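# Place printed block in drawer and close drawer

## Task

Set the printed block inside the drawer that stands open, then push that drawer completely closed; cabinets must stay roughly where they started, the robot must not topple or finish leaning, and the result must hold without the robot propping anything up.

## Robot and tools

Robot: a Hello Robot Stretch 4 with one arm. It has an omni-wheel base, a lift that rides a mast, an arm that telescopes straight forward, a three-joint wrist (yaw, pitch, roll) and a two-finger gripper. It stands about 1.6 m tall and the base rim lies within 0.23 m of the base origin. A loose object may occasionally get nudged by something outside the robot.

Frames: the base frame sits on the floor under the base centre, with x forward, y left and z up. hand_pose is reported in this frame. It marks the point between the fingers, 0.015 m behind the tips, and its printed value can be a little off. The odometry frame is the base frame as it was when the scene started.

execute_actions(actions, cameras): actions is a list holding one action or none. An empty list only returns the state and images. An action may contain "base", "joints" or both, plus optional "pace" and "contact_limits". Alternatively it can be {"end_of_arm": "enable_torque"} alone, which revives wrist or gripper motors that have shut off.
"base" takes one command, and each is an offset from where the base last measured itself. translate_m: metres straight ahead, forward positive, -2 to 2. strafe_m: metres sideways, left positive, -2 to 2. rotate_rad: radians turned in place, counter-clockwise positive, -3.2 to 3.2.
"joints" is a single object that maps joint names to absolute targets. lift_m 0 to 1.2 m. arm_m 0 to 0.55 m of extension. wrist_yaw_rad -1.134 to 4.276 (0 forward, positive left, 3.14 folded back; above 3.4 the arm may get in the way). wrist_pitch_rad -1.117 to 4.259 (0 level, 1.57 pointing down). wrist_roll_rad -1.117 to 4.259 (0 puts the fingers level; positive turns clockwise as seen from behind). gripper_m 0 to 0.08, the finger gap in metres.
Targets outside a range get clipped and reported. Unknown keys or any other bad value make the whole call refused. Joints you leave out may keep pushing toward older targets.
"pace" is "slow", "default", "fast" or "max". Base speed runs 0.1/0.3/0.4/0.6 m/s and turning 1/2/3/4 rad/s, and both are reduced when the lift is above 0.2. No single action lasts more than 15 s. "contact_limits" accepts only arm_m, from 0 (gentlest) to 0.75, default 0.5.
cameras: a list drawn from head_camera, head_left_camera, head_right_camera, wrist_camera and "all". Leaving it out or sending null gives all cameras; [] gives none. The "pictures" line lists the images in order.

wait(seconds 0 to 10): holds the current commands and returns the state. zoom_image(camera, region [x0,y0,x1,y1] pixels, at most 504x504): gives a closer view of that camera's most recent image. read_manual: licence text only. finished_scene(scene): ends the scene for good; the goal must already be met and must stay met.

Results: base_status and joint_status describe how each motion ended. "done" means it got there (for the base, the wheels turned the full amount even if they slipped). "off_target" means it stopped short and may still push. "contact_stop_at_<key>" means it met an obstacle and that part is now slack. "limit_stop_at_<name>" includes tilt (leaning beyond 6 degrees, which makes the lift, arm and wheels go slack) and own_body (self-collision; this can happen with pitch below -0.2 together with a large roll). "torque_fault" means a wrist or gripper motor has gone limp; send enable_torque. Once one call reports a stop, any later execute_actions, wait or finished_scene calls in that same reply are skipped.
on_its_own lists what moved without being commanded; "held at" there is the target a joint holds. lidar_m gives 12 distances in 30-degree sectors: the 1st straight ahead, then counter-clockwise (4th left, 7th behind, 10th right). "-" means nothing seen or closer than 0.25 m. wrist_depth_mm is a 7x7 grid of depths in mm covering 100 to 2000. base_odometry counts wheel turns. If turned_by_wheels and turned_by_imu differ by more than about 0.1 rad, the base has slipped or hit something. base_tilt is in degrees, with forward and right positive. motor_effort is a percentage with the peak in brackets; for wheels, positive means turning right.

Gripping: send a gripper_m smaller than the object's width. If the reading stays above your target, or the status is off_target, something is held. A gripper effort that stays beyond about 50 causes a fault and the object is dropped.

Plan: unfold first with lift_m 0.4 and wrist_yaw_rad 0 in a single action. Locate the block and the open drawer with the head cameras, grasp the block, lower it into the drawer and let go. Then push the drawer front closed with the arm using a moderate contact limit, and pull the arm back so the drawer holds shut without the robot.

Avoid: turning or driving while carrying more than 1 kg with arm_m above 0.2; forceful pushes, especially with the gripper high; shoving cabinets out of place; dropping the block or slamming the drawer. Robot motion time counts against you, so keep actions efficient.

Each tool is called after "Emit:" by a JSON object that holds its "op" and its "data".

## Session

Emit:
{"op": "execute_actions", "data": {"actions": []}}

Scene clock: 0.00 s.
base_odometry: x=+0.000 y=+0.000 heading=+0.000 (m, m, rad; odometry frame)
turned_by_wheels: +0.000 (rad since the last result)
turned_by_imu: +0.000 (rad since the last result)
base_tilt: forward=-0.7 right=+0.5 (deg)
lidar_m: 1.08 1.13 2.38 2.58 1.99 1.40 1.41 1.68 1.55 1.57 1.94 1.80
base_status: not commanded
joint_positions: lift_m=+0.234 arm_m=-0.002 wrist_yaw_rad=+3.163 wrist_pitch_rad=-0.002 wrist_roll_rad=-0.008 gripper_m=+0.040
joint_status: not commanded
motor_effort: lift_m=+22 arm_m=-1 wrist_yaw_rad=+1 wrist_pitch_rad=-8 wrist_roll_rad=-2 gripper_m=+2 wheel_0=+0 wheel_1=-1 wheel_2=+1 (%)
hand_pose: x=-0.0454 y=+0.0829 z=+0.4130 quat_wxyz=(-0.011, +0.001, -0.004, +1.000) (m; base frame)
wrist_depth_mm: - 142 231 - 1983 1708 1576 / - 112 141 - 1464 1308 1537 / - 110 141 1661 1499 1336 1618 / - 129 160 1661 1464 1336 1576 / 195 1756 - 1661 1464 1336 1576 / 215 1499 1499 1499 1430 1308 1430 / 213 1060 104 1008 133 - 1025
pictures: head_camera, head_left_camera, head_right_camera, wrist_camera
camera_calibration (this result's frames):
wrist_camera: T_world_to_cam=[[-0.0403718, 0.999143, 0.0091709, -0.0812279], [-0.0213928, 0.00831195, -0.999737, 0.47485], [-0.998956, -0.0405574, 0.0210389, 0.10237], [0, 0, 0, 1]] pos_world=[0.109142, 0.0813632, 0.473316]
Images, in order (width x height): head_camera 420x560, head_left_camera 420x672, head_right_camera 420x672, wrist_camera 616x392.

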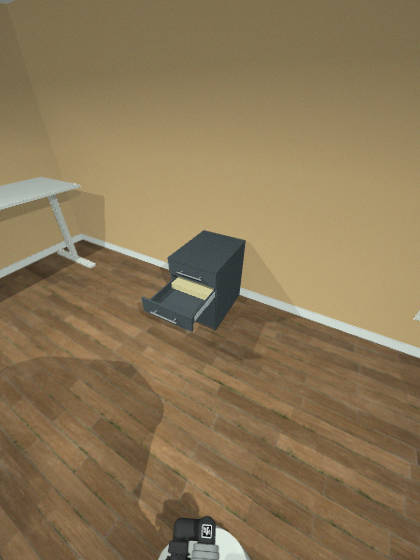

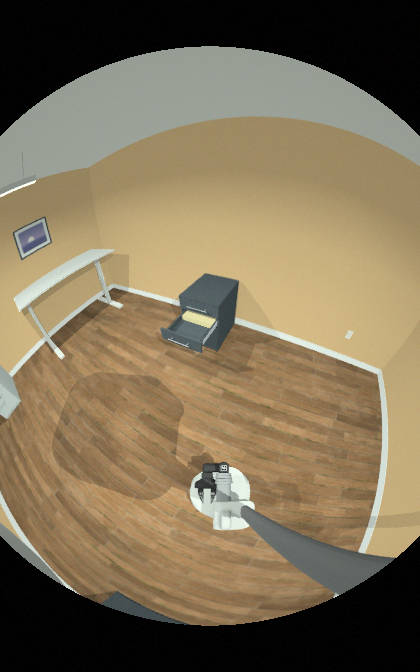

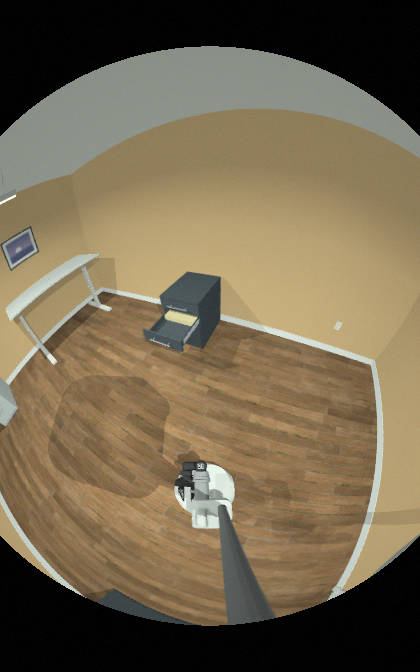

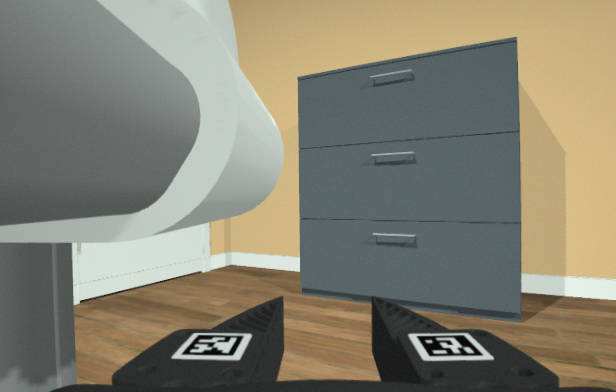

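Emit:
{"op": "execute_actions", "data": {"actions": [{"base":{"rotate_rad":1.0},"joints":{"lift_m":0.9,"wrist_yaw_rad":0,"gripper_m":0.08},"pace":"fast"}]}}

Emit:
{"op": "zoom_image", "data": {"camera": "head_camera", "region": [0, 130, 420, 290]}}

Scene clock: 6.67 s.
base_odometry: x=+0.000 y=+0.000 heading=+0.999 (m, m, rad; odometry frame)
turned_by_wheels: +0.999 (rad since the last result)
turned_by_imu: +0.995 (rad since the last result)
base_tilt: forward=-0.7 right=+0.3 (deg)
lidar_m: 2.38 2.56 2.05 1.38 1.40 1.67 1.52 1.57 2.01 1.81 1.09 1.12
base_status: done
joint_positions: lift_m=+0.900 arm_m=-0.002 wrist_yaw_rad=+0.000 wrist_pitch_rad=-0.002 wrist_roll_rad=-0.008 gripper_m=+0.080
joint_status: all done
motor_effort: lift_m=+24(25) arm_m=-1(0) wrist_yaw_rad=-1(6) wrist_pitch_rad=-8(8) wrist_roll_rad=-1(3) gripper_m=+3(4) wheel_0=-5(9) wheel_1=-3(10) wheel_2=-1(12) (%)
hand_pose: x=+0.3818 y=-0.0873 z=+1.0784 quat_wxyz=(+1.000, -0.004, -0.001, +0.000) (m; base frame)
wrist_depth_mm: - - - - - - - / - - - - - - - / - - - - - - - / - - - - - - - / - - - - - - - / - - - - - - - / - - 134 - - 111 -
pictures: head_camera, head_left_camera, head_right_camera, wrist_camera
camera_calibration (this result's frames):
wrist_camera: T_world_to_cam=[[0.0194977, -0.999768, 0.00917367, -0.0974561], [0.0212662, -0.00875864, -0.999735, 1.13288], [0.999584, 0.0196876, 0.0210905, -0.249605], [0, 0, 0, 1]] pos_world=[0.227309, -0.0825969, 1.13873]
Images, in order (width x height): head_camera 420x560, head_left_camera 420x672, head_right_camera 420x672, wrist_camera 616x392.

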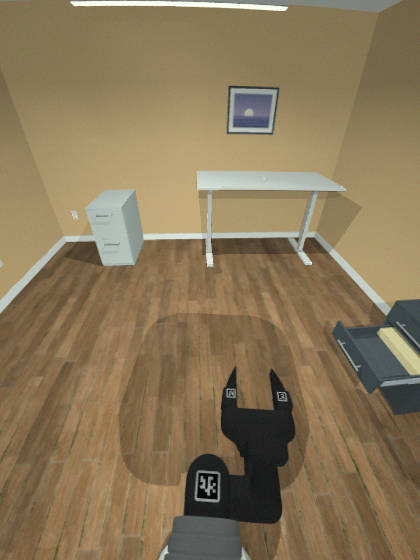

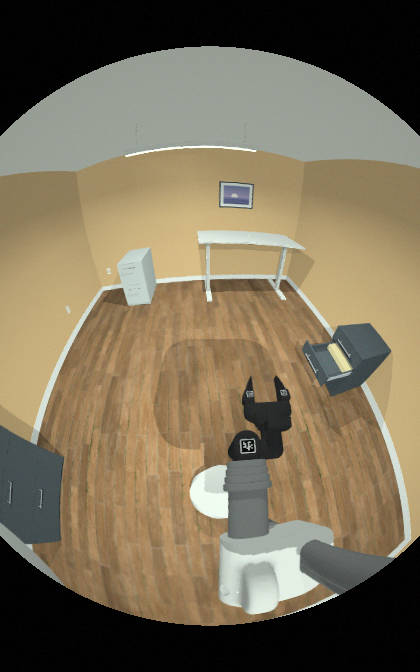

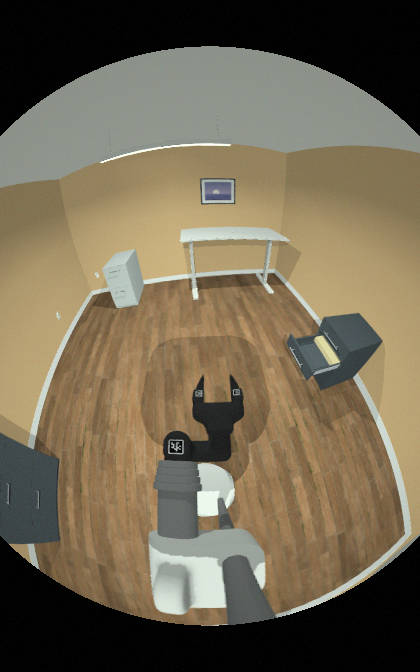

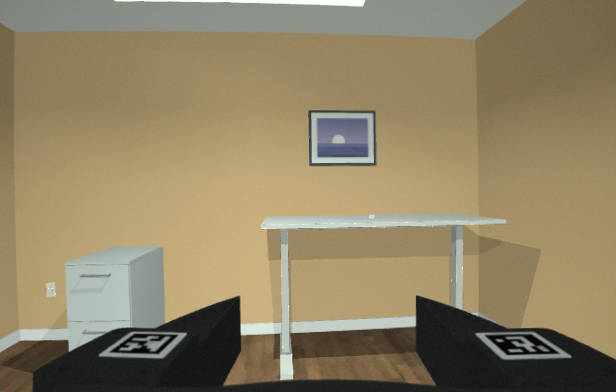

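Region (0, 130, 420, 290) of head_camera's 420x560 image, scaled by 1.200, with more detail than that image has; it fills the top 192 rows of this view, and the rest is white.

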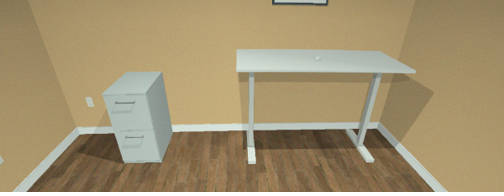

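Slope ≈0.155 right → rotate −0.14.

Emit:
{"op": "execute_actions", "data": {"actions": [{"base":{"rotate_rad":-0.14}}], "cameras": []}}

Emit:
{"op": "execute_actions", "data": {"actions": [{"base":{"translate_m":1.95},"joints":{"lift_m":1.0,"wrist_pitch_rad":0.5},"pace":"fast"}], "cameras": ["wrist_camera"]}}

Scene clock: 12.50 s.
base_odometry: x=+0.000 y=+0.000 heading=+0.860 (m, m, rad; odometry frame)
turned_by_wheels: -0.139 (rad since the last result)
turned_by_imu: -0.139 (rad since the last result)
base_tilt: forward=-0.6 right=+0.4 (deg)
lidar_m: 2.38 2.56 2.22 1.40 1.40 1.75 1.56 1.54 1.82 1.79 1.27 1.06
base_status: done
joint_positions: lift_m=+0.900 arm_m=-0.002 wrist_yaw_rad=+0.000 wrist_pitch_rad=-0.002 wrist_roll_rad=-0.008 gripper_m=+0.080
joint_status: not commanded
motor_effort: lift_m=+24(24) arm_m=-1(0) wrist_yaw_rad=+1(0) wrist_pitch_rad=-7(8) wrist_roll_rad=+0(0) gripper_m=+2(3) wheel_0=+4(8) wheel_1=+4(6) wheel_2=+3(9) (%)
hand_pose: x=+0.3818 y=-0.0874 z=+1.0784 quat_wxyz=(+1.000, -0.004, -0.001, +0.000) (m; base frame)
wrist_depth_mm: - - - - - - 1808 / - - - - - - 1756 / - - - - - - 1808 / - - - - - - 1808 / - - - - - - 1808 / - - - - - - 1756 / 1921 - 134 - - 111 -
pictures: none
No camera images: the call's "cameras" was empty. Leave "cameras" out to get every camera's image.

Scene clock: 18.97 s.
base_odometry: x=+1.271 y=+1.478 heading=+0.861 (m, m, rad; odometry frame)
turned_by_wheels: +0.001 (rad since the last result)
turned_by_imu: -0.005 (rad since the last result)
base_tilt: forward=-0.6 right=+0.3 (deg)
lidar_m: 0.47 0.48 0.55 1.36 2.39 2.55 3.48 0.96 1.05 1.30 0.96 0.56
base_status: done
joint_positions: lift_m=+1.000 arm_m=-0.002 wrist_yaw_rad=+0.000 wrist_pitch_rad=+0.502 wrist_roll_rad=-0.008 gripper_m=+0.080
joint_status: all done
motor_effort: lift_m=+24(24) arm_m=-1(1) wrist_yaw_rad=+1(1) wrist_pitch_rad=-6(6) wrist_roll_rad=-1(1) gripper_m=+3(3) wheel_0=+5(10) wheel_1=+4(7) wheel_2=-1(13) (%)
hand_pose: x=+0.3555 y=-0.0874 z=+1.0756 quat_wxyz=(+0.969, -0.004, +0.249, +0.001) (m; base frame)
wrist_depth_mm: 854 904 960 1008 1078 1138 1182 / 917 946 1008 1042 1042 1025 1182 / 741 715 699 683 676 661 654 / 525 517 508 500 496 488 477 / 407 404 399 397 394 418 1229 / 334 343 349 1464 1499 1060 1336 / 759 - 134 1336 1281 111 -
pictures: wrist_camera
camera_calibration (this result's frames):
wrist_camera: T_world_to_cam=[[0.0211798, -0.999775, -0.00118806, -0.0864517], [-0.464301, -0.00878357, -0.885634, 1.18053], [0.885424, 0.0193091, -0.464383, 0.339477], [0, 0, 0, 1]] pos_world=[0.249373, -0.082618, 1.20306]
Images, in order (width x height): wrist_camera 616x392.

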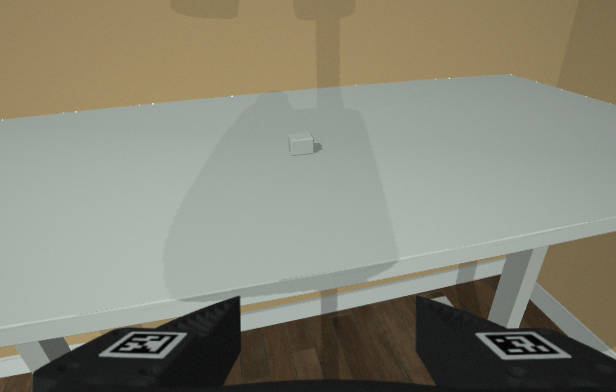

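Emit:
{"op": "execute_actions", "data": {"actions": [{"base":{"strafe_m":0.027},"joints":{"lift_m":0.914,"arm_m":0.495}}], "cameras": ["wrist_camera"]}}

Emit:
{"op": "execute_actions", "data": {"actions": [{"joints":{"gripper_m":0.0}}], "cameras": ["wrist_camera"]}}

Emit:
{"op": "execute_actions", "data": {"actions": [{"joints":{"lift_m":0.95}}], "cameras": ["wrist_camera"]}}

Scene clock: 26.87 s.
base_odometry: x=+1.251 y=+1.496 heading=+0.861 (m, m, rad; odometry frame)
turned_by_wheels: +0.000 (rad since the last result)
turned_by_imu: +0.000 (rad since the last result)
base_tilt: forward=-0.6 right=+0.4 (deg)
lidar_m: 0.46 0.47 0.56 1.34 2.37 2.54 3.48 0.98 1.04 1.32 0.97 0.58
base_status: done
joint_positions: lift_m=+0.914 arm_m=+0.494 wrist_yaw_rad=+0.000 wrist_pitch_rad=+0.502 wrist_roll_rad=-0.008 gripper_m=+0.080
joint_status: all done
motor_effort: lift_m=+18(22) arm_m=+6(8) wrist_yaw_rad=+1(1) wrist_pitch_rad=-7(7) wrist_roll_rad=+0(1) gripper_m=+2(3) wheel_0=-2(11) wheel_1=+2(11) wheel_2=+0(1) (%)
hand_pose: x=+0.8512 y=-0.0874 z=+0.9901 quat_wxyz=(+0.969, -0.004, +0.249, +0.001) (m; base frame)
wrist_depth_mm: 477 500 525 554 591 621 661 / 504 535 559 591 621 647 691 / 477 462 452 439 430 424 421 / 338 332 329 324 319 312 309 / 262 260 258 255 252 248 245 / 213 213 211 211 208 204 204 / 186 - 134 150 171 111 -
pictures: wrist_camera
camera_calibration (this result's frames):
wrist_camera: T_world_to_cam=[[0.0212812, -0.999773, -0.00119064, -0.0971159], [-0.464399, -0.00883058, -0.885582, 1.33495], [0.885371, 0.0193992, -0.464481, -0.138959], [0, 0, 0, 1]] pos_world=[0.745045, -0.0826098, 1.11755]
Images, in order (width x height): wrist_camera 616x392.

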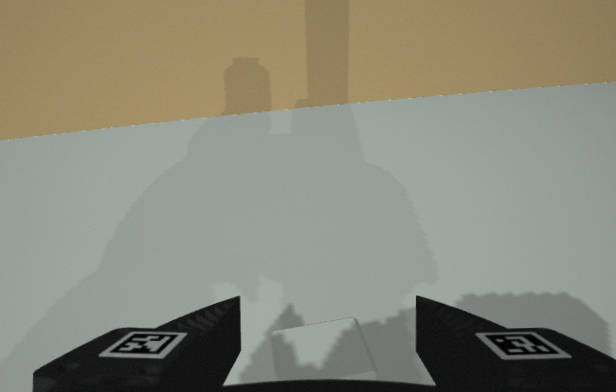

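Scene clock: 28.00 s.
base_odometry: x=+1.251 y=+1.496 heading=+0.861 (m, m, rad; odometry frame)
turned_by_wheels: +0.000 (rad since the last result)
turned_by_imu: +0.000 (rad since the last result)
base_tilt: forward=-0.7 right=+0.4 (deg)
lidar_m: 0.46 0.47 0.57 1.32 2.35 2.53 3.49 0.98 1.06 1.34 0.97 0.54
base_status: not commanded
joint_positions: lift_m=+0.914 arm_m=+0.494 wrist_yaw_rad=+0.000 wrist_pitch_rad=+0.502 wrist_roll_rad=-0.008 gripper_m=+0.039
joint_status: gripper_m off_target (ended at +0.039, target +0.000)
on_its_own: gripper_m is held at +0.032, not at your +0.000, by its contact guard: the fingers met something
motor_effort: lift_m=+18(18) arm_m=+7(7) wrist_yaw_rad=+0(0) wrist_pitch_rad=-7(7) wrist_roll_rad=-1(1) gripper_m=-47(71) wheel_0=-2(3) wheel_1=+2(1) wheel_2=+0(0) (%)
hand_pose: x=+0.8512 y=-0.0874 z=+0.9901 quat_wxyz=(+0.969, -0.004, +0.249, +0.001) (m; base frame)
wrist_depth_mm: 477 496 521 559 585 627 661 / 508 535 564 591 621 640 691 / 477 462 449 439 436 427 421 / 340 334 329 322 319 314 310 / 262 262 258 255 252 248 245 / 214 213 213 210 207 205 203 / 183 186 105 146 134 - 178
pictures: wrist_camera
camera_calibration (this result's frames):
wrist_camera: T_world_to_cam=[[0.0212805, -0.999773, -0.00119084, -0.0971152], [-0.464389, -0.00882983, -0.885587, 1.33495], [0.885376, 0.0193987, -0.464471, -0.138973], [0, 0, 0, 1]] pos_world=[0.745045, -0.0826099, 1.11755]
Images, in order (width x height): wrist_camera 616x392.

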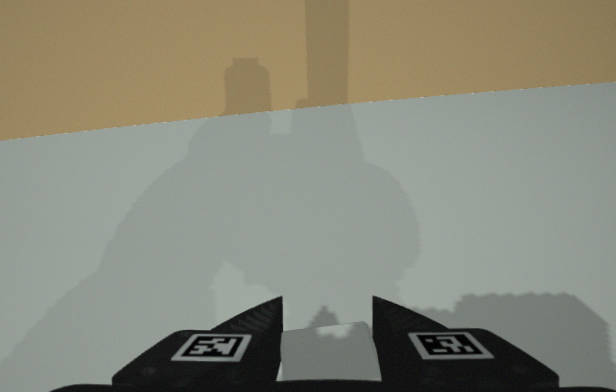

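Scene clock: 28.97 s.
base_odometry: x=+1.251 y=+1.496 heading=+0.861 (m, m, rad; odometry frame)
turned_by_wheels: +0.000 (rad since the last result)
turned_by_imu: +0.000 (rad since the last result)
base_tilt: forward=-0.6 right=+0.3 (deg)
lidar_m: 0.47 0.48 0.56 1.36 2.37 2.55 3.47 0.96 1.06 1.33 0.94 0.57
base_status: not commanded
joint_positions: lift_m=+0.950 arm_m=+0.494 wrist_yaw_rad=+0.000 wrist_pitch_rad=+0.502 wrist_roll_rad=-0.008 gripper_m=+0.039
joint_status: all done
on_its_own: gripper_m is held at +0.032, not at your +0.000, by its contact guard: the fingers met something
motor_effort: lift_m=+24(30) arm_m=+7(6) wrist_yaw_rad=+0(1) wrist_pitch_rad=-7(7) wrist_roll_rad=-1(1) gripper_m=-47(47) wheel_0=-2(2) wheel_1=+1(1) wheel_2=+0(0) (%)
hand_pose: x=+0.8512 y=-0.0874 z=+1.0255 quat_wxyz=(+0.969, -0.004, +0.249, +0.001) (m; base frame)
wrist_depth_mm: 480 500 530 554 585 627 661 / 504 530 559 597 634 668 715 / 535 549 549 539 525 521 512 / 413 407 399 394 389 382 379 / 322 319 314 310 307 303 300 / 262 259 259 256 253 250 247 / 224 227 105 146 134 - 216
pictures: wrist_camera
camera_calibration (this result's frames):
wrist_camera: T_world_to_cam=[[0.0212812, -0.999773, -0.00119088, -0.0970735], [-0.464426, -0.00883095, -0.885568, 1.36636], [0.885356, 0.019399, -0.464509, -0.122446], [0, 0, 0, 1]] pos_world=[0.745048, -0.0826098, 1.15301]
Images, in order (width x height): wrist_camera 616x392.

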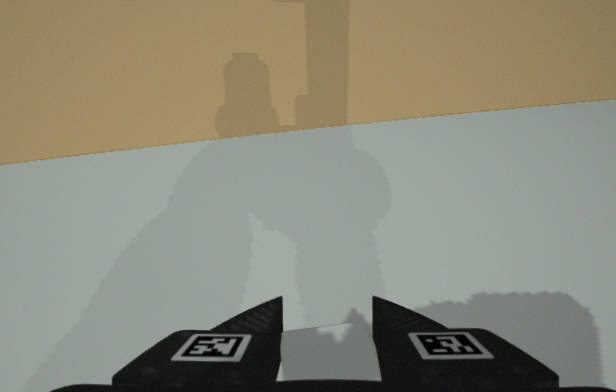

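Emit:
{"op": "execute_actions", "data": {"actions": [{"base":{"translate_m":-1.1},"joints":{"arm_m":0.0,"gripper_m":0.033},"pace":"fast"}], "cameras": []}}

Emit:
{"op": "execute_actions", "data": {"actions": [{"base":{"rotate_rad":-1.32},"joints":{"lift_m":0.85,"wrist_pitch_rad":0.9}}], "cameras": ["wrist_camera","head_camera"]}}

Scene clock: 38.77 s.
base_odometry: x=+0.534 y=+0.662 heading=+0.860 (m, m, rad; odometry frame)
turned_by_wheels: +0.000 (rad since the last result)
turned_by_imu: +0.001 (rad since the last result)
base_tilt: forward=-0.6 right=+0.3 (deg)
lidar_m: 1.54 1.55 1.90 2.09 1.71 1.87 2.41 2.40 1.91 0.67 0.67 1.79
base_status: done
joint_positions: lift_m=+0.950 arm_m=+0.001 wrist_yaw_rad=+0.000 wrist_pitch_rad=+0.503 wrist_roll_rad=-0.008 gripper_m=+0.039
joint_status: gripper_m off_target (ended at +0.039, target +0.033); the others done
motor_effort: lift_m=+24(24) arm_m=-6(6) wrist_yaw_rad=+1(0) wrist_pitch_rad=-8(8) wrist_roll_rad=-1(2) gripper_m=-40(47) wheel_0=-3(9) wheel_1=-3(6) wheel_2=+2(13) (%)
hand_pose: x=+0.3584 y=-0.0875 z=+1.0255 quat_wxyz=(+0.969, -0.004, +0.249, +0.001) (m; base frame)
wrist_depth_mm: 1708 1756 1808 1921 - 1863 1576 / 1808 1921 - - - - 1537 / 1921 - - - - - 1618 / - - - - - - 1618 / 1808 1863 1808 1808 1756 1756 1618 / 1499 1537 1537 1499 1499 1464 1430 / 1308 1308 105 146 135 - 1255
pictures: none
No camera images: the call's "cameras" was empty. Leave "cameras" out to get every camera's image.

Scene clock: 40.80 s.
base_odometry: x=+0.533 y=+0.662 heading=-0.459 (m, m, rad; odometry frame)
turned_by_wheels: -1.319 (rad since the last result)
turned_by_imu: -1.313 (rad since the last result)
base_tilt: forward=-0.6 right=+0.5 (deg)
lidar_m: 0.67 0.71 1.61 1.52 1.86 2.17 2.06 1.72 2.52 2.35 2.32 0.74
base_status: done
joint_positions: lift_m=+0.850 arm_m=+0.001 wrist_yaw_rad=+0.000 wrist_pitch_rad=+0.902 wrist_roll_rad=-0.008 gripper_m=+0.039
joint_status: all done
motor_effort: lift_m=+18(23) arm_m=-6(7) wrist_yaw_rad=+1(1) wrist_pitch_rad=-5(5) wrist_roll_rad=-3(2) gripper_m=-40(40) wheel_0=+4(8) wheel_1=+3(10) wheel_2=+2(10) (%)
hand_pose: x=+0.3039 y=-0.0874 z=+0.8616 quat_wxyz=(+0.900, -0.003, +0.436, +0.002) (m; base frame)
wrist_depth_mm: 1430 1397 798 798 1397 1397 1430 / 1576 1576 931 931 1537 1537 1537 / 1499 1464 891 891 1397 1366 1366 / 1308 1281 741 723 1229 1229 1205 / 1160 1160 1138 1138 1118 1118 1098 / 1042 1042 1025 1025 1008 1008 1008 / 960 960 105 146 135 - 917
pictures: head_camera, wrist_camera
camera_calibration (this result's frames):
wrist_camera: T_world_to_cam=[[0.0190576, -0.999775, -0.00931952, -0.0779635], [-0.77218, -0.00879678, -0.635343, 0.845007], [0.635118, 0.0193045, -0.772174, 0.627051], [0, 0, 0, 1]] pos_world=[0.255731, -0.0826175, 1.02034]
Images, in order (width x height): head_camera 420x560, wrist_camera 616x392.

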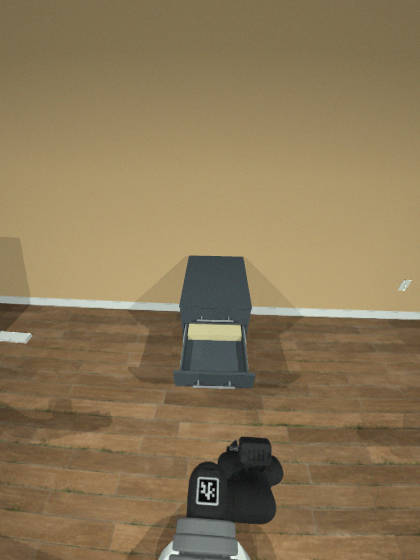

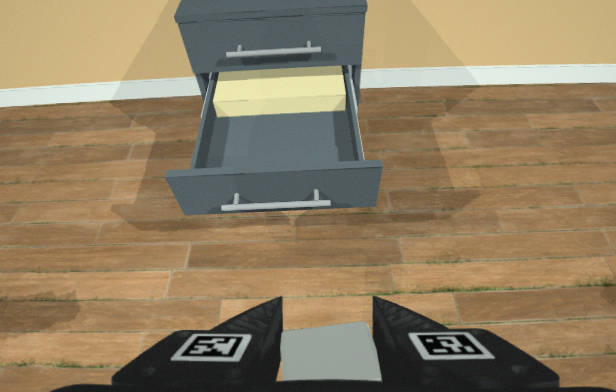

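Emit:
{"op": "execute_actions", "data": {"actions": [{"base":{"strafe_m":0.07},"joints":{"lift_m":0.61,"wrist_pitch_rad":1.57,"arm_m":0.3},"pace":"fast"}], "cameras": []}}

Emit:
{"op": "execute_actions", "data": {"actions": [{"base":{"translate_m":0.24},"joints":{"arm_m":0.45}}], "cameras": ["wrist_camera"]}}

Scene clock: 48.33 s.
base_odometry: x=+0.564 y=+0.725 heading=-0.459 (m, m, rad; odometry frame)
turned_by_wheels: +0.000 (rad since the last result)
turned_by_imu: +0.000 (rad since the last result)
base_tilt: forward=-0.7 right=+0.6 (deg)
lidar_m: 0.69 1.68 1.54 1.45 1.83 2.17 2.08 1.77 2.29 2.44 2.34 0.74
base_status: done
joint_positions: lift_m=+0.610 arm_m=+0.299 wrist_yaw_rad=+0.000 wrist_pitch_rad=+1.570 wrist_roll_rad=-0.008 gripper_m=+0.039
joint_status: all done
motor_effort: lift_m=+18(17) arm_m=+6(8) wrist_yaw_rad=+0(2) wrist_pitch_rad=+1(3) wrist_roll_rad=-1(0) gripper_m=-40(40) wheel_0=-1(14) wheel_1=+2(11) wheel_2=+0(2) (%)
hand_pose: x=+0.4700 y=-0.0874 z=+0.5758 quat_wxyz=(+0.707, -0.003, +0.707, +0.003) (m; base frame)
wrist_depth_mm: 741 723 723 707 707 699 691 / 741 723 723 715 707 707 691 / 741 732 732 715 715 707 699 / 741 732 723 715 707 707 691 / 741 741 723 715 715 707 699 / 741 732 732 715 715 707 699 / 741 732 105 146 135 - 699
pictures: none
No camera images: the call's "cameras" was empty. Leave "cameras" out to get every camera's image.

Scene clock: 50.57 s.
base_odometry: x=+0.780 y=+0.619 heading=-0.459 (m, m, rad; odometry frame)
turned_by_wheels: +0.001 (rad since the last result)
turned_by_imu: +0.000 (rad since the last result)
base_tilt: forward=-0.7 right=+0.4 (deg)
lidar_m: 0.41 0.49 1.53 1.45 1.98 2.21 2.33 1.97 2.58 2.42 1.98 0.45
base_status: done
joint_positions: lift_m=+0.610 arm_m=+0.449 wrist_yaw_rad=+0.000 wrist_pitch_rad=+1.570 wrist_roll_rad=-0.008 gripper_m=+0.039
joint_status: all done
motor_effort: lift_m=+19(18) arm_m=+6(6) wrist_yaw_rad=+1(1) wrist_pitch_rad=+0(1) wrist_roll_rad=+0(1) gripper_m=-40(40) wheel_0=+4(9) wheel_1=+4(9) wheel_2=+0(11) (%)
hand_pose: x=+0.6200 y=-0.0874 z=+0.5758 quat_wxyz=(+0.707, -0.003, +0.707, +0.003) (m; base frame)
wrist_depth_mm: 287 286 282 281 277 276 691 / 732 289 301 315 325 303 691 / 741 336 334 330 327 324 691 / 741 338 334 330 329 325 699 / 741 338 336 330 329 325 691 / 741 338 334 332 327 325 699 / 741 307 105 146 135 - 699
pictures: wrist_camera
camera_calibration (this result's frames):
wrist_camera: T_world_to_cam=[[0.00927151, -0.999775, -0.019096, -0.0749603], [-0.999754, -0.00888302, -0.0203292, 0.694417], [0.020155, 0.0192798, -0.999611, 0.717793], [0, 0, 0, 1]] pos_world=[0.680474, -0.0826138, 0.730199]
Images, in order (width x height): wrist_camera 616x392.

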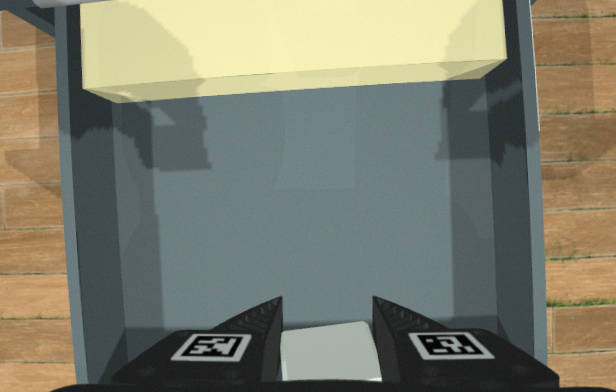

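Emit:
{"op": "execute_actions", "data": {"actions": [{"joints":{"lift_m":0.456}}], "cameras": []}}

Emit:
{"op": "execute_actions", "data": {"actions": [{"joints":{"gripper_m":0.06}}], "cameras": []}}

Emit:
{"op": "execute_actions", "data": {"actions": [{"joints":{"lift_m":0.6},"pace":"fast"}], "cameras": ["wrist_camera"]}}

Emit:
{"op": "execute_actions", "data": {"actions": [{"joints":{"arm_m":0,"wrist_pitch_rad":0,"gripper_m":0},"pace":"fast"}], "cameras": []}}

Emit:
{"op": "execute_actions", "data": {"actions": [{"joints":{"lift_m":0.305},"pace":"fast"}], "cameras": ["wrist_camera"]}}

Emit:
{"op": "execute_actions", "data": {"actions": [{"joints":{"arm_m":0.5},"pace":"slow","contact_limits":{"arm_m":0.3}}], "cameras": ["wrist_camera","head_camera"]}}

Scene clock: 61.37 s.
base_odometry: x=+0.780 y=+0.619 heading=-0.459 (m, m, rad; odometry frame)
turned_by_wheels: +0.000 (rad since the last result)
turned_by_imu: +0.000 (rad since the last result)
base_tilt: forward=-0.7 right=+0.3 (deg)
lidar_m: 0.42 0.50 1.54 1.45 1.97 2.22 2.30 1.97 2.58 2.42 2.00 0.45
base_status: not commanded
joint_positions: lift_m=+0.456 arm_m=+0.449 wrist_yaw_rad=+0.000 wrist_pitch_rad=+1.570 wrist_roll_rad=-0.008 gripper_m=+0.039
joint_status: all done
motor_effort: lift_m=+18(17) arm_m=+6(6) wrist_yaw_rad=+1(0) wrist_pitch_rad=+0(0) wrist_roll_rad=-1(1) gripper_m=-40(40) wheel_0=+4(4) wheel_1=+4(4) wheel_2=+0(0) (%)
hand_pose: x=+0.6200 y=-0.0874 z=+0.4218 quat_wxyz=(+0.707, -0.003, +0.707, +0.003) (m; base frame)
wrist_depth_mm: 183 181 179 178 176 175 173 / 184 181 180 178 176 175 173 / 185 182 180 178 176 175 174 / 184 182 180 179 177 175 174 / 185 182 181 179 177 176 174 / 185 183 181 179 177 176 174 / 185 183 105 146 135 - 175
pictures: none
No camera images: the call's "cameras" was empty. Leave "cameras" out to get every camera's image.

Scene clock: 62.23 s.
base_odometry: x=+0.780 y=+0.619 heading=-0.459 (m, m, rad; odometry frame)
turned_by_wheels: +0.000 (rad since the last result)
turned_by_imu: +0.000 (rad since the last result)
base_tilt: forward=-0.7 right=+0.4 (deg)
lidar_m: 0.41 0.49 1.53 1.46 1.95 2.20 2.32 2.01 2.60 2.41 2.02 0.46
base_status: not commanded
joint_positions: lift_m=+0.456 arm_m=+0.449 wrist_yaw_rad=+0.000 wrist_pitch_rad=+1.570 wrist_roll_rad=-0.008 gripper_m=+0.060
joint_status: all done
motor_effort: lift_m=+18(17) arm_m=+6(7) wrist_yaw_rad=+1(0) wrist_pitch_rad=+1(0) wrist_roll_rad=+2(1) gripper_m=+3(36) wheel_0=+4(4) wheel_1=+4(4) wheel_2=+0(0) (%)
hand_pose: x=+0.6200 y=-0.0874 z=+0.4218 quat_wxyz=(+0.707, -0.003, +0.707, +0.003) (m; base frame)
wrist_depth_mm: 183 181 179 178 176 174 173 / 183 182 180 178 176 175 173 / 183 182 180 178 176 175 173 / 184 182 181 179 177 175 173 / 184 182 181 179 177 175 174 / 185 183 180 163 177 175 174 / 185 - 122 147 146 - -
pictures: none
No camera images: the call's "cameras" was empty. Leave "cameras" out to get every camera's image.

Scene clock: 63.60 s.
base_odometry: x=+0.780 y=+0.619 heading=-0.459 (m, m, rad; odometry frame)
turned_by_wheels: +0.000 (rad since the last result)
turned_by_imu: +0.000 (rad since the last result)
base_tilt: forward=-0.7 right=+0.4 (deg)
lidar_m: 0.43 0.49 1.51 1.47 1.93 2.21 2.31 1.99 2.59 2.43 2.00 0.45
base_status: not commanded
joint_positions: lift_m=+0.600 arm_m=+0.449 wrist_yaw_rad=+0.000 wrist_pitch_rad=+1.570 wrist_roll_rad=-0.008 gripper_m=+0.060
joint_status: all done
motor_effort: lift_m=+24(29) arm_m=+6(6) wrist_yaw_rad=+0(1) wrist_pitch_rad=+0(1) wrist_roll_rad=-1(0) gripper_m=+3(4) wheel_0=+4(4) wheel_1=+4(4) wheel_2=+0(0) (%)
hand_pose: x=+0.6200 y=-0.0874 z=+0.5653 quat_wxyz=(+0.707, -0.003, +0.707, +0.003) (m; base frame)
wrist_depth_mm: 281 276 273 270 267 265 676 / 512 286 301 317 315 303 683 / 508 327 324 320 317 314 683 / 512 327 324 320 319 314 683 / 732 327 324 322 317 315 683 / 732 327 324 322 319 315 691 / 732 - 122 322 239 - -
pictures: wrist_camera
camera_calibration (this result's frames):
wrist_camera: T_world_to_cam=[[0.00926867, -0.999775, -0.0190971, -0.0751578], [-0.999756, -0.00888236, -0.0202148, 0.694121], [0.0200406, 0.0192798, -0.999613, 0.707396], [0, 0, 0, 1]] pos_world=[0.680471, -0.0826138, 0.719719]
Images, in order (width x height): wrist_camera 616x392.

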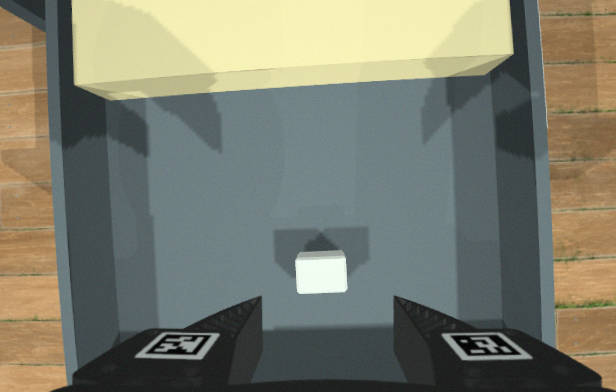

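Scene clock: 65.60 s.
base_odometry: x=+0.780 y=+0.619 heading=-0.459 (m, m, rad; odometry frame)
turned_by_wheels: +0.000 (rad since the last result)
turned_by_imu: +0.000 (rad since the last result)
base_tilt: forward=-0.6 right=+0.3 (deg)
lidar_m: 0.42 0.48 1.52 1.45 1.94 2.22 2.32 2.00 2.60 2.45 2.01 0.47
base_status: not commanded
joint_positions: lift_m=+0.600 arm_m=+0.001 wrist_yaw_rad=+0.000 wrist_pitch_rad=+0.003 wrist_roll_rad=-0.008 gripper_m=+0.000
joint_status: all done
motor_effort: lift_m=+24(24) arm_m=-6(7) wrist_yaw_rad=+1(1) wrist_pitch_rad=-8(13) wrist_roll_rad=-1(1) gripper_m=+0(1) wheel_0=+4(4) wheel_1=+4(4) wheel_2=+0(0) (%)
hand_pose: x=+0.3847 y=-0.0875 z=+0.7774 quat_wxyz=(+1.000, -0.004, +0.001, +0.000) (m; base frame)
wrist_depth_mm: 1182 1182 1160 1160 1160 1160 1160 / 1160 1160 1160 1160 1138 1138 1138 / 1160 1182 1160 1160 1160 1160 1138 / 1182 1160 1160 1160 1160 1160 1138 / 1182 1182 1138 1138 1160 1160 1138 / 1182 1182 591 574 580 1160 1160 / 1182 1182 574 - - 1160 1138
pictures: none
No camera images: the call's "cameras" was empty. Leave "cameras" out to get every camera's image.

Scene clock: 67.43 s.
base_odometry: x=+0.780 y=+0.619 heading=-0.459 (m, m, rad; odometry frame)
turned_by_wheels: +0.000 (rad since the last result)
turned_by_imu: +0.000 (rad since the last result)
base_tilt: forward=-0.6 right=+0.6 (deg)
lidar_m: 0.39 0.48 1.53 1.45 1.97 2.23 2.32 1.99 2.58 2.44 2.01 0.47
base_status: not commanded
joint_positions: lift_m=+0.305 arm_m=+0.001 wrist_yaw_rad=+0.000 wrist_pitch_rad=+0.003 wrist_roll_rad=-0.008 gripper_m=+0.000
joint_status: all done
motor_effort: lift_m=+18(22) arm_m=-6(6) wrist_yaw_rad=+1(1) wrist_pitch_rad=-9(8) wrist_roll_rad=-1(1) gripper_m=+0(0) wheel_0=+4(4) wheel_1=+4(4) wheel_2=+0(0) (%)
hand_pose: x=+0.3847 y=-0.0875 z=+0.4829 quat_wxyz=(+1.000, -0.004, +0.001, +0.000) (m; base frame)
wrist_depth_mm: 1160 1160 1160 1160 1138 1160 1138 / 1160 1160 1160 1138 1160 1160 1138 / 1160 1182 569 574 574 1138 1138 / 1160 1160 569 574 569 1160 1138 / 1160 1182 260 256 250 244 1160 / 243 244 243 243 244 244 244 / 244 244 242 - - 244 244
pictures: wrist_camera
camera_calibration (this result's frames):
wrist_camera: T_world_to_cam=[[0.0189116, -0.999779, 0.00914734, -0.0919454], [0.0166177, -0.0088334, -0.999823, 0.539254], [0.999683, 0.0190603, 0.016447, -0.237767], [0, 0, 0, 1]] pos_world=[0.230469, -0.0826298, 0.54391]
Images, in order (width x height): wrist_camera 616x392.

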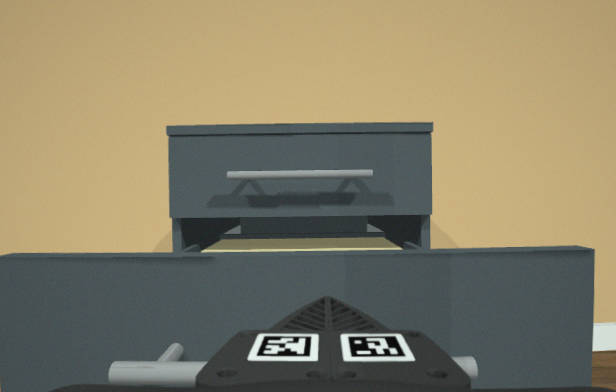

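Scene clock: 72.57 s.
base_odometry: x=+0.780 y=+0.619 heading=-0.459 (m, m, rad; odometry frame)
turned_by_wheels: +0.000 (rad since the last result)
turned_by_imu: +0.001 (rad since the last result)
base_tilt: forward=-0.6 right=+0.3 (deg)
lidar_m: 0.76 1.44 1.51 1.45 1.97 2.23 2.34 2.01 2.58 2.43 2.01 0.82
base_status: not commanded
joint_positions: lift_m=+0.305 arm_m=+0.419 wrist_yaw_rad=+0.000 wrist_pitch_rad=+0.003 wrist_roll_rad=-0.008 gripper_m=+0.000
joint_status: arm_m contact_stop (moved +0.418 of +0.499)
on_its_own: arm_m is slack since a contact_stop (your +0.500 is given up)
motor_effort: lift_m=+18(18) arm_m=+0(19) wrist_yaw_rad=+2(29) wrist_pitch_rad=-8(8) wrist_roll_rad=+1(0) gripper_m=+0(0) wheel_0=+3(4) wheel_1=+1(5) wheel_2=+2(8) (%)
contact_limits: arm_m 0.3
hand_pose: x=+0.8024 y=-0.0875 z=+0.4829 quat_wxyz=(+1.000, -0.004, +0.001, +0.000) (m; base frame)
wrist_depth_mm: 169 169 169 169 170 170 170 / 169 169 169 170 170 170 171 / 135 137 170 170 170 171 171 / 170 170 171 171 171 171 171 / 170 170 171 171 172 171 172 / 170 171 171 171 171 172 172 / 171 171 171 - - 172 172
pictures: head_camera, wrist_camera
camera_calibration (this result's frames):
wrist_camera: T_world_to_cam=[[0.0188874, -0.99978, 0.00914886, -0.0998313], [0.0166917, -0.00883391, -0.999822, 0.532262], [0.999682, 0.0190367, 0.0165212, -0.655377], [0, 0, 0, 1]] pos_world=[0.64817, -0.0826312, 0.543908]
Images, in order (width x height): head_camera 420x560, wrist_camera 616x392.

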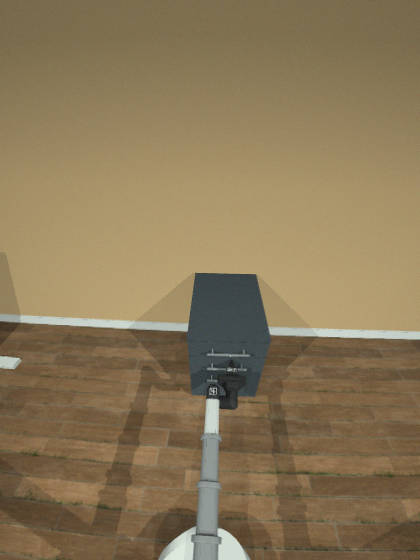

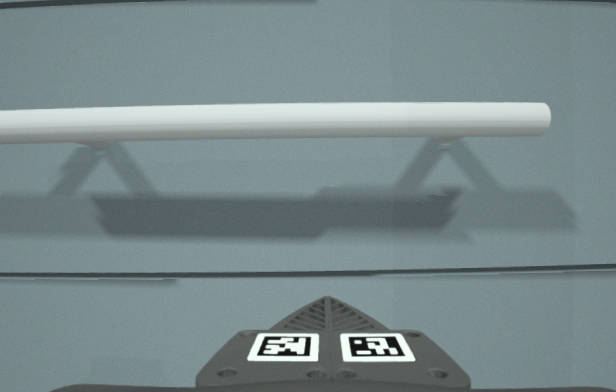

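Emit:
{"op": "execute_actions", "data": {"actions": [{"joints":{"arm_m":0.38},"pace":"fast"}], "cameras": []}}

Emit:
{"op": "finished_scene", "data": {"scene": 2}}

Scene clock: 76.30 s.
base_odometry: x=+0.780 y=+0.619 heading=-0.459 (m, m, rad; odometry frame)
turned_by_wheels: +0.000 (rad since the last result)
turned_by_imu: +0.000 (rad since the last result)
base_tilt: forward=-0.6 right=+0.4 (deg)
lidar_m: 0.76 1.44 1.52 1.46 1.97 2.20 2.32 1.99 2.58 2.44 1.99 0.85
base_status: not commanded
joint_positions: lift_m=+0.305 arm_m=+0.381 wrist_yaw_rad=+0.000 wrist_pitch_rad=+0.003 wrist_roll_rad=-0.008 gripper_m=+0.000
joint_status: all done
motor_effort: lift_m=+19(18) arm_m=-6(7) wrist_yaw_rad=+1(1) wrist_pitch_rad=-8(8) wrist_roll_rad=-1(2) gripper_m=+0(0) wheel_0=+3(3) wheel_1=+1(1) wheel_2=+2(2) (%)
hand_pose: x=+0.7647 y=-0.0874 z=+0.4829 quat_wxyz=(+1.000, -0.004, +0.001, +0.000) (m; base frame)
wrist_depth_mm: 206 206 206 207 207 207 208 / 206 206 206 207 207 208 208 / 206 175 207 208 208 208 208 / 207 208 207 208 208 208 209 / 207 208 208 209 208 210 209 / 208 208 208 208 209 210 210 / 208 208 209 - - 210 211
pictures: none
No camera images: the call's "cameras" was empty. Leave "cameras" out to get every camera's image.

The scene is finished: the task was done.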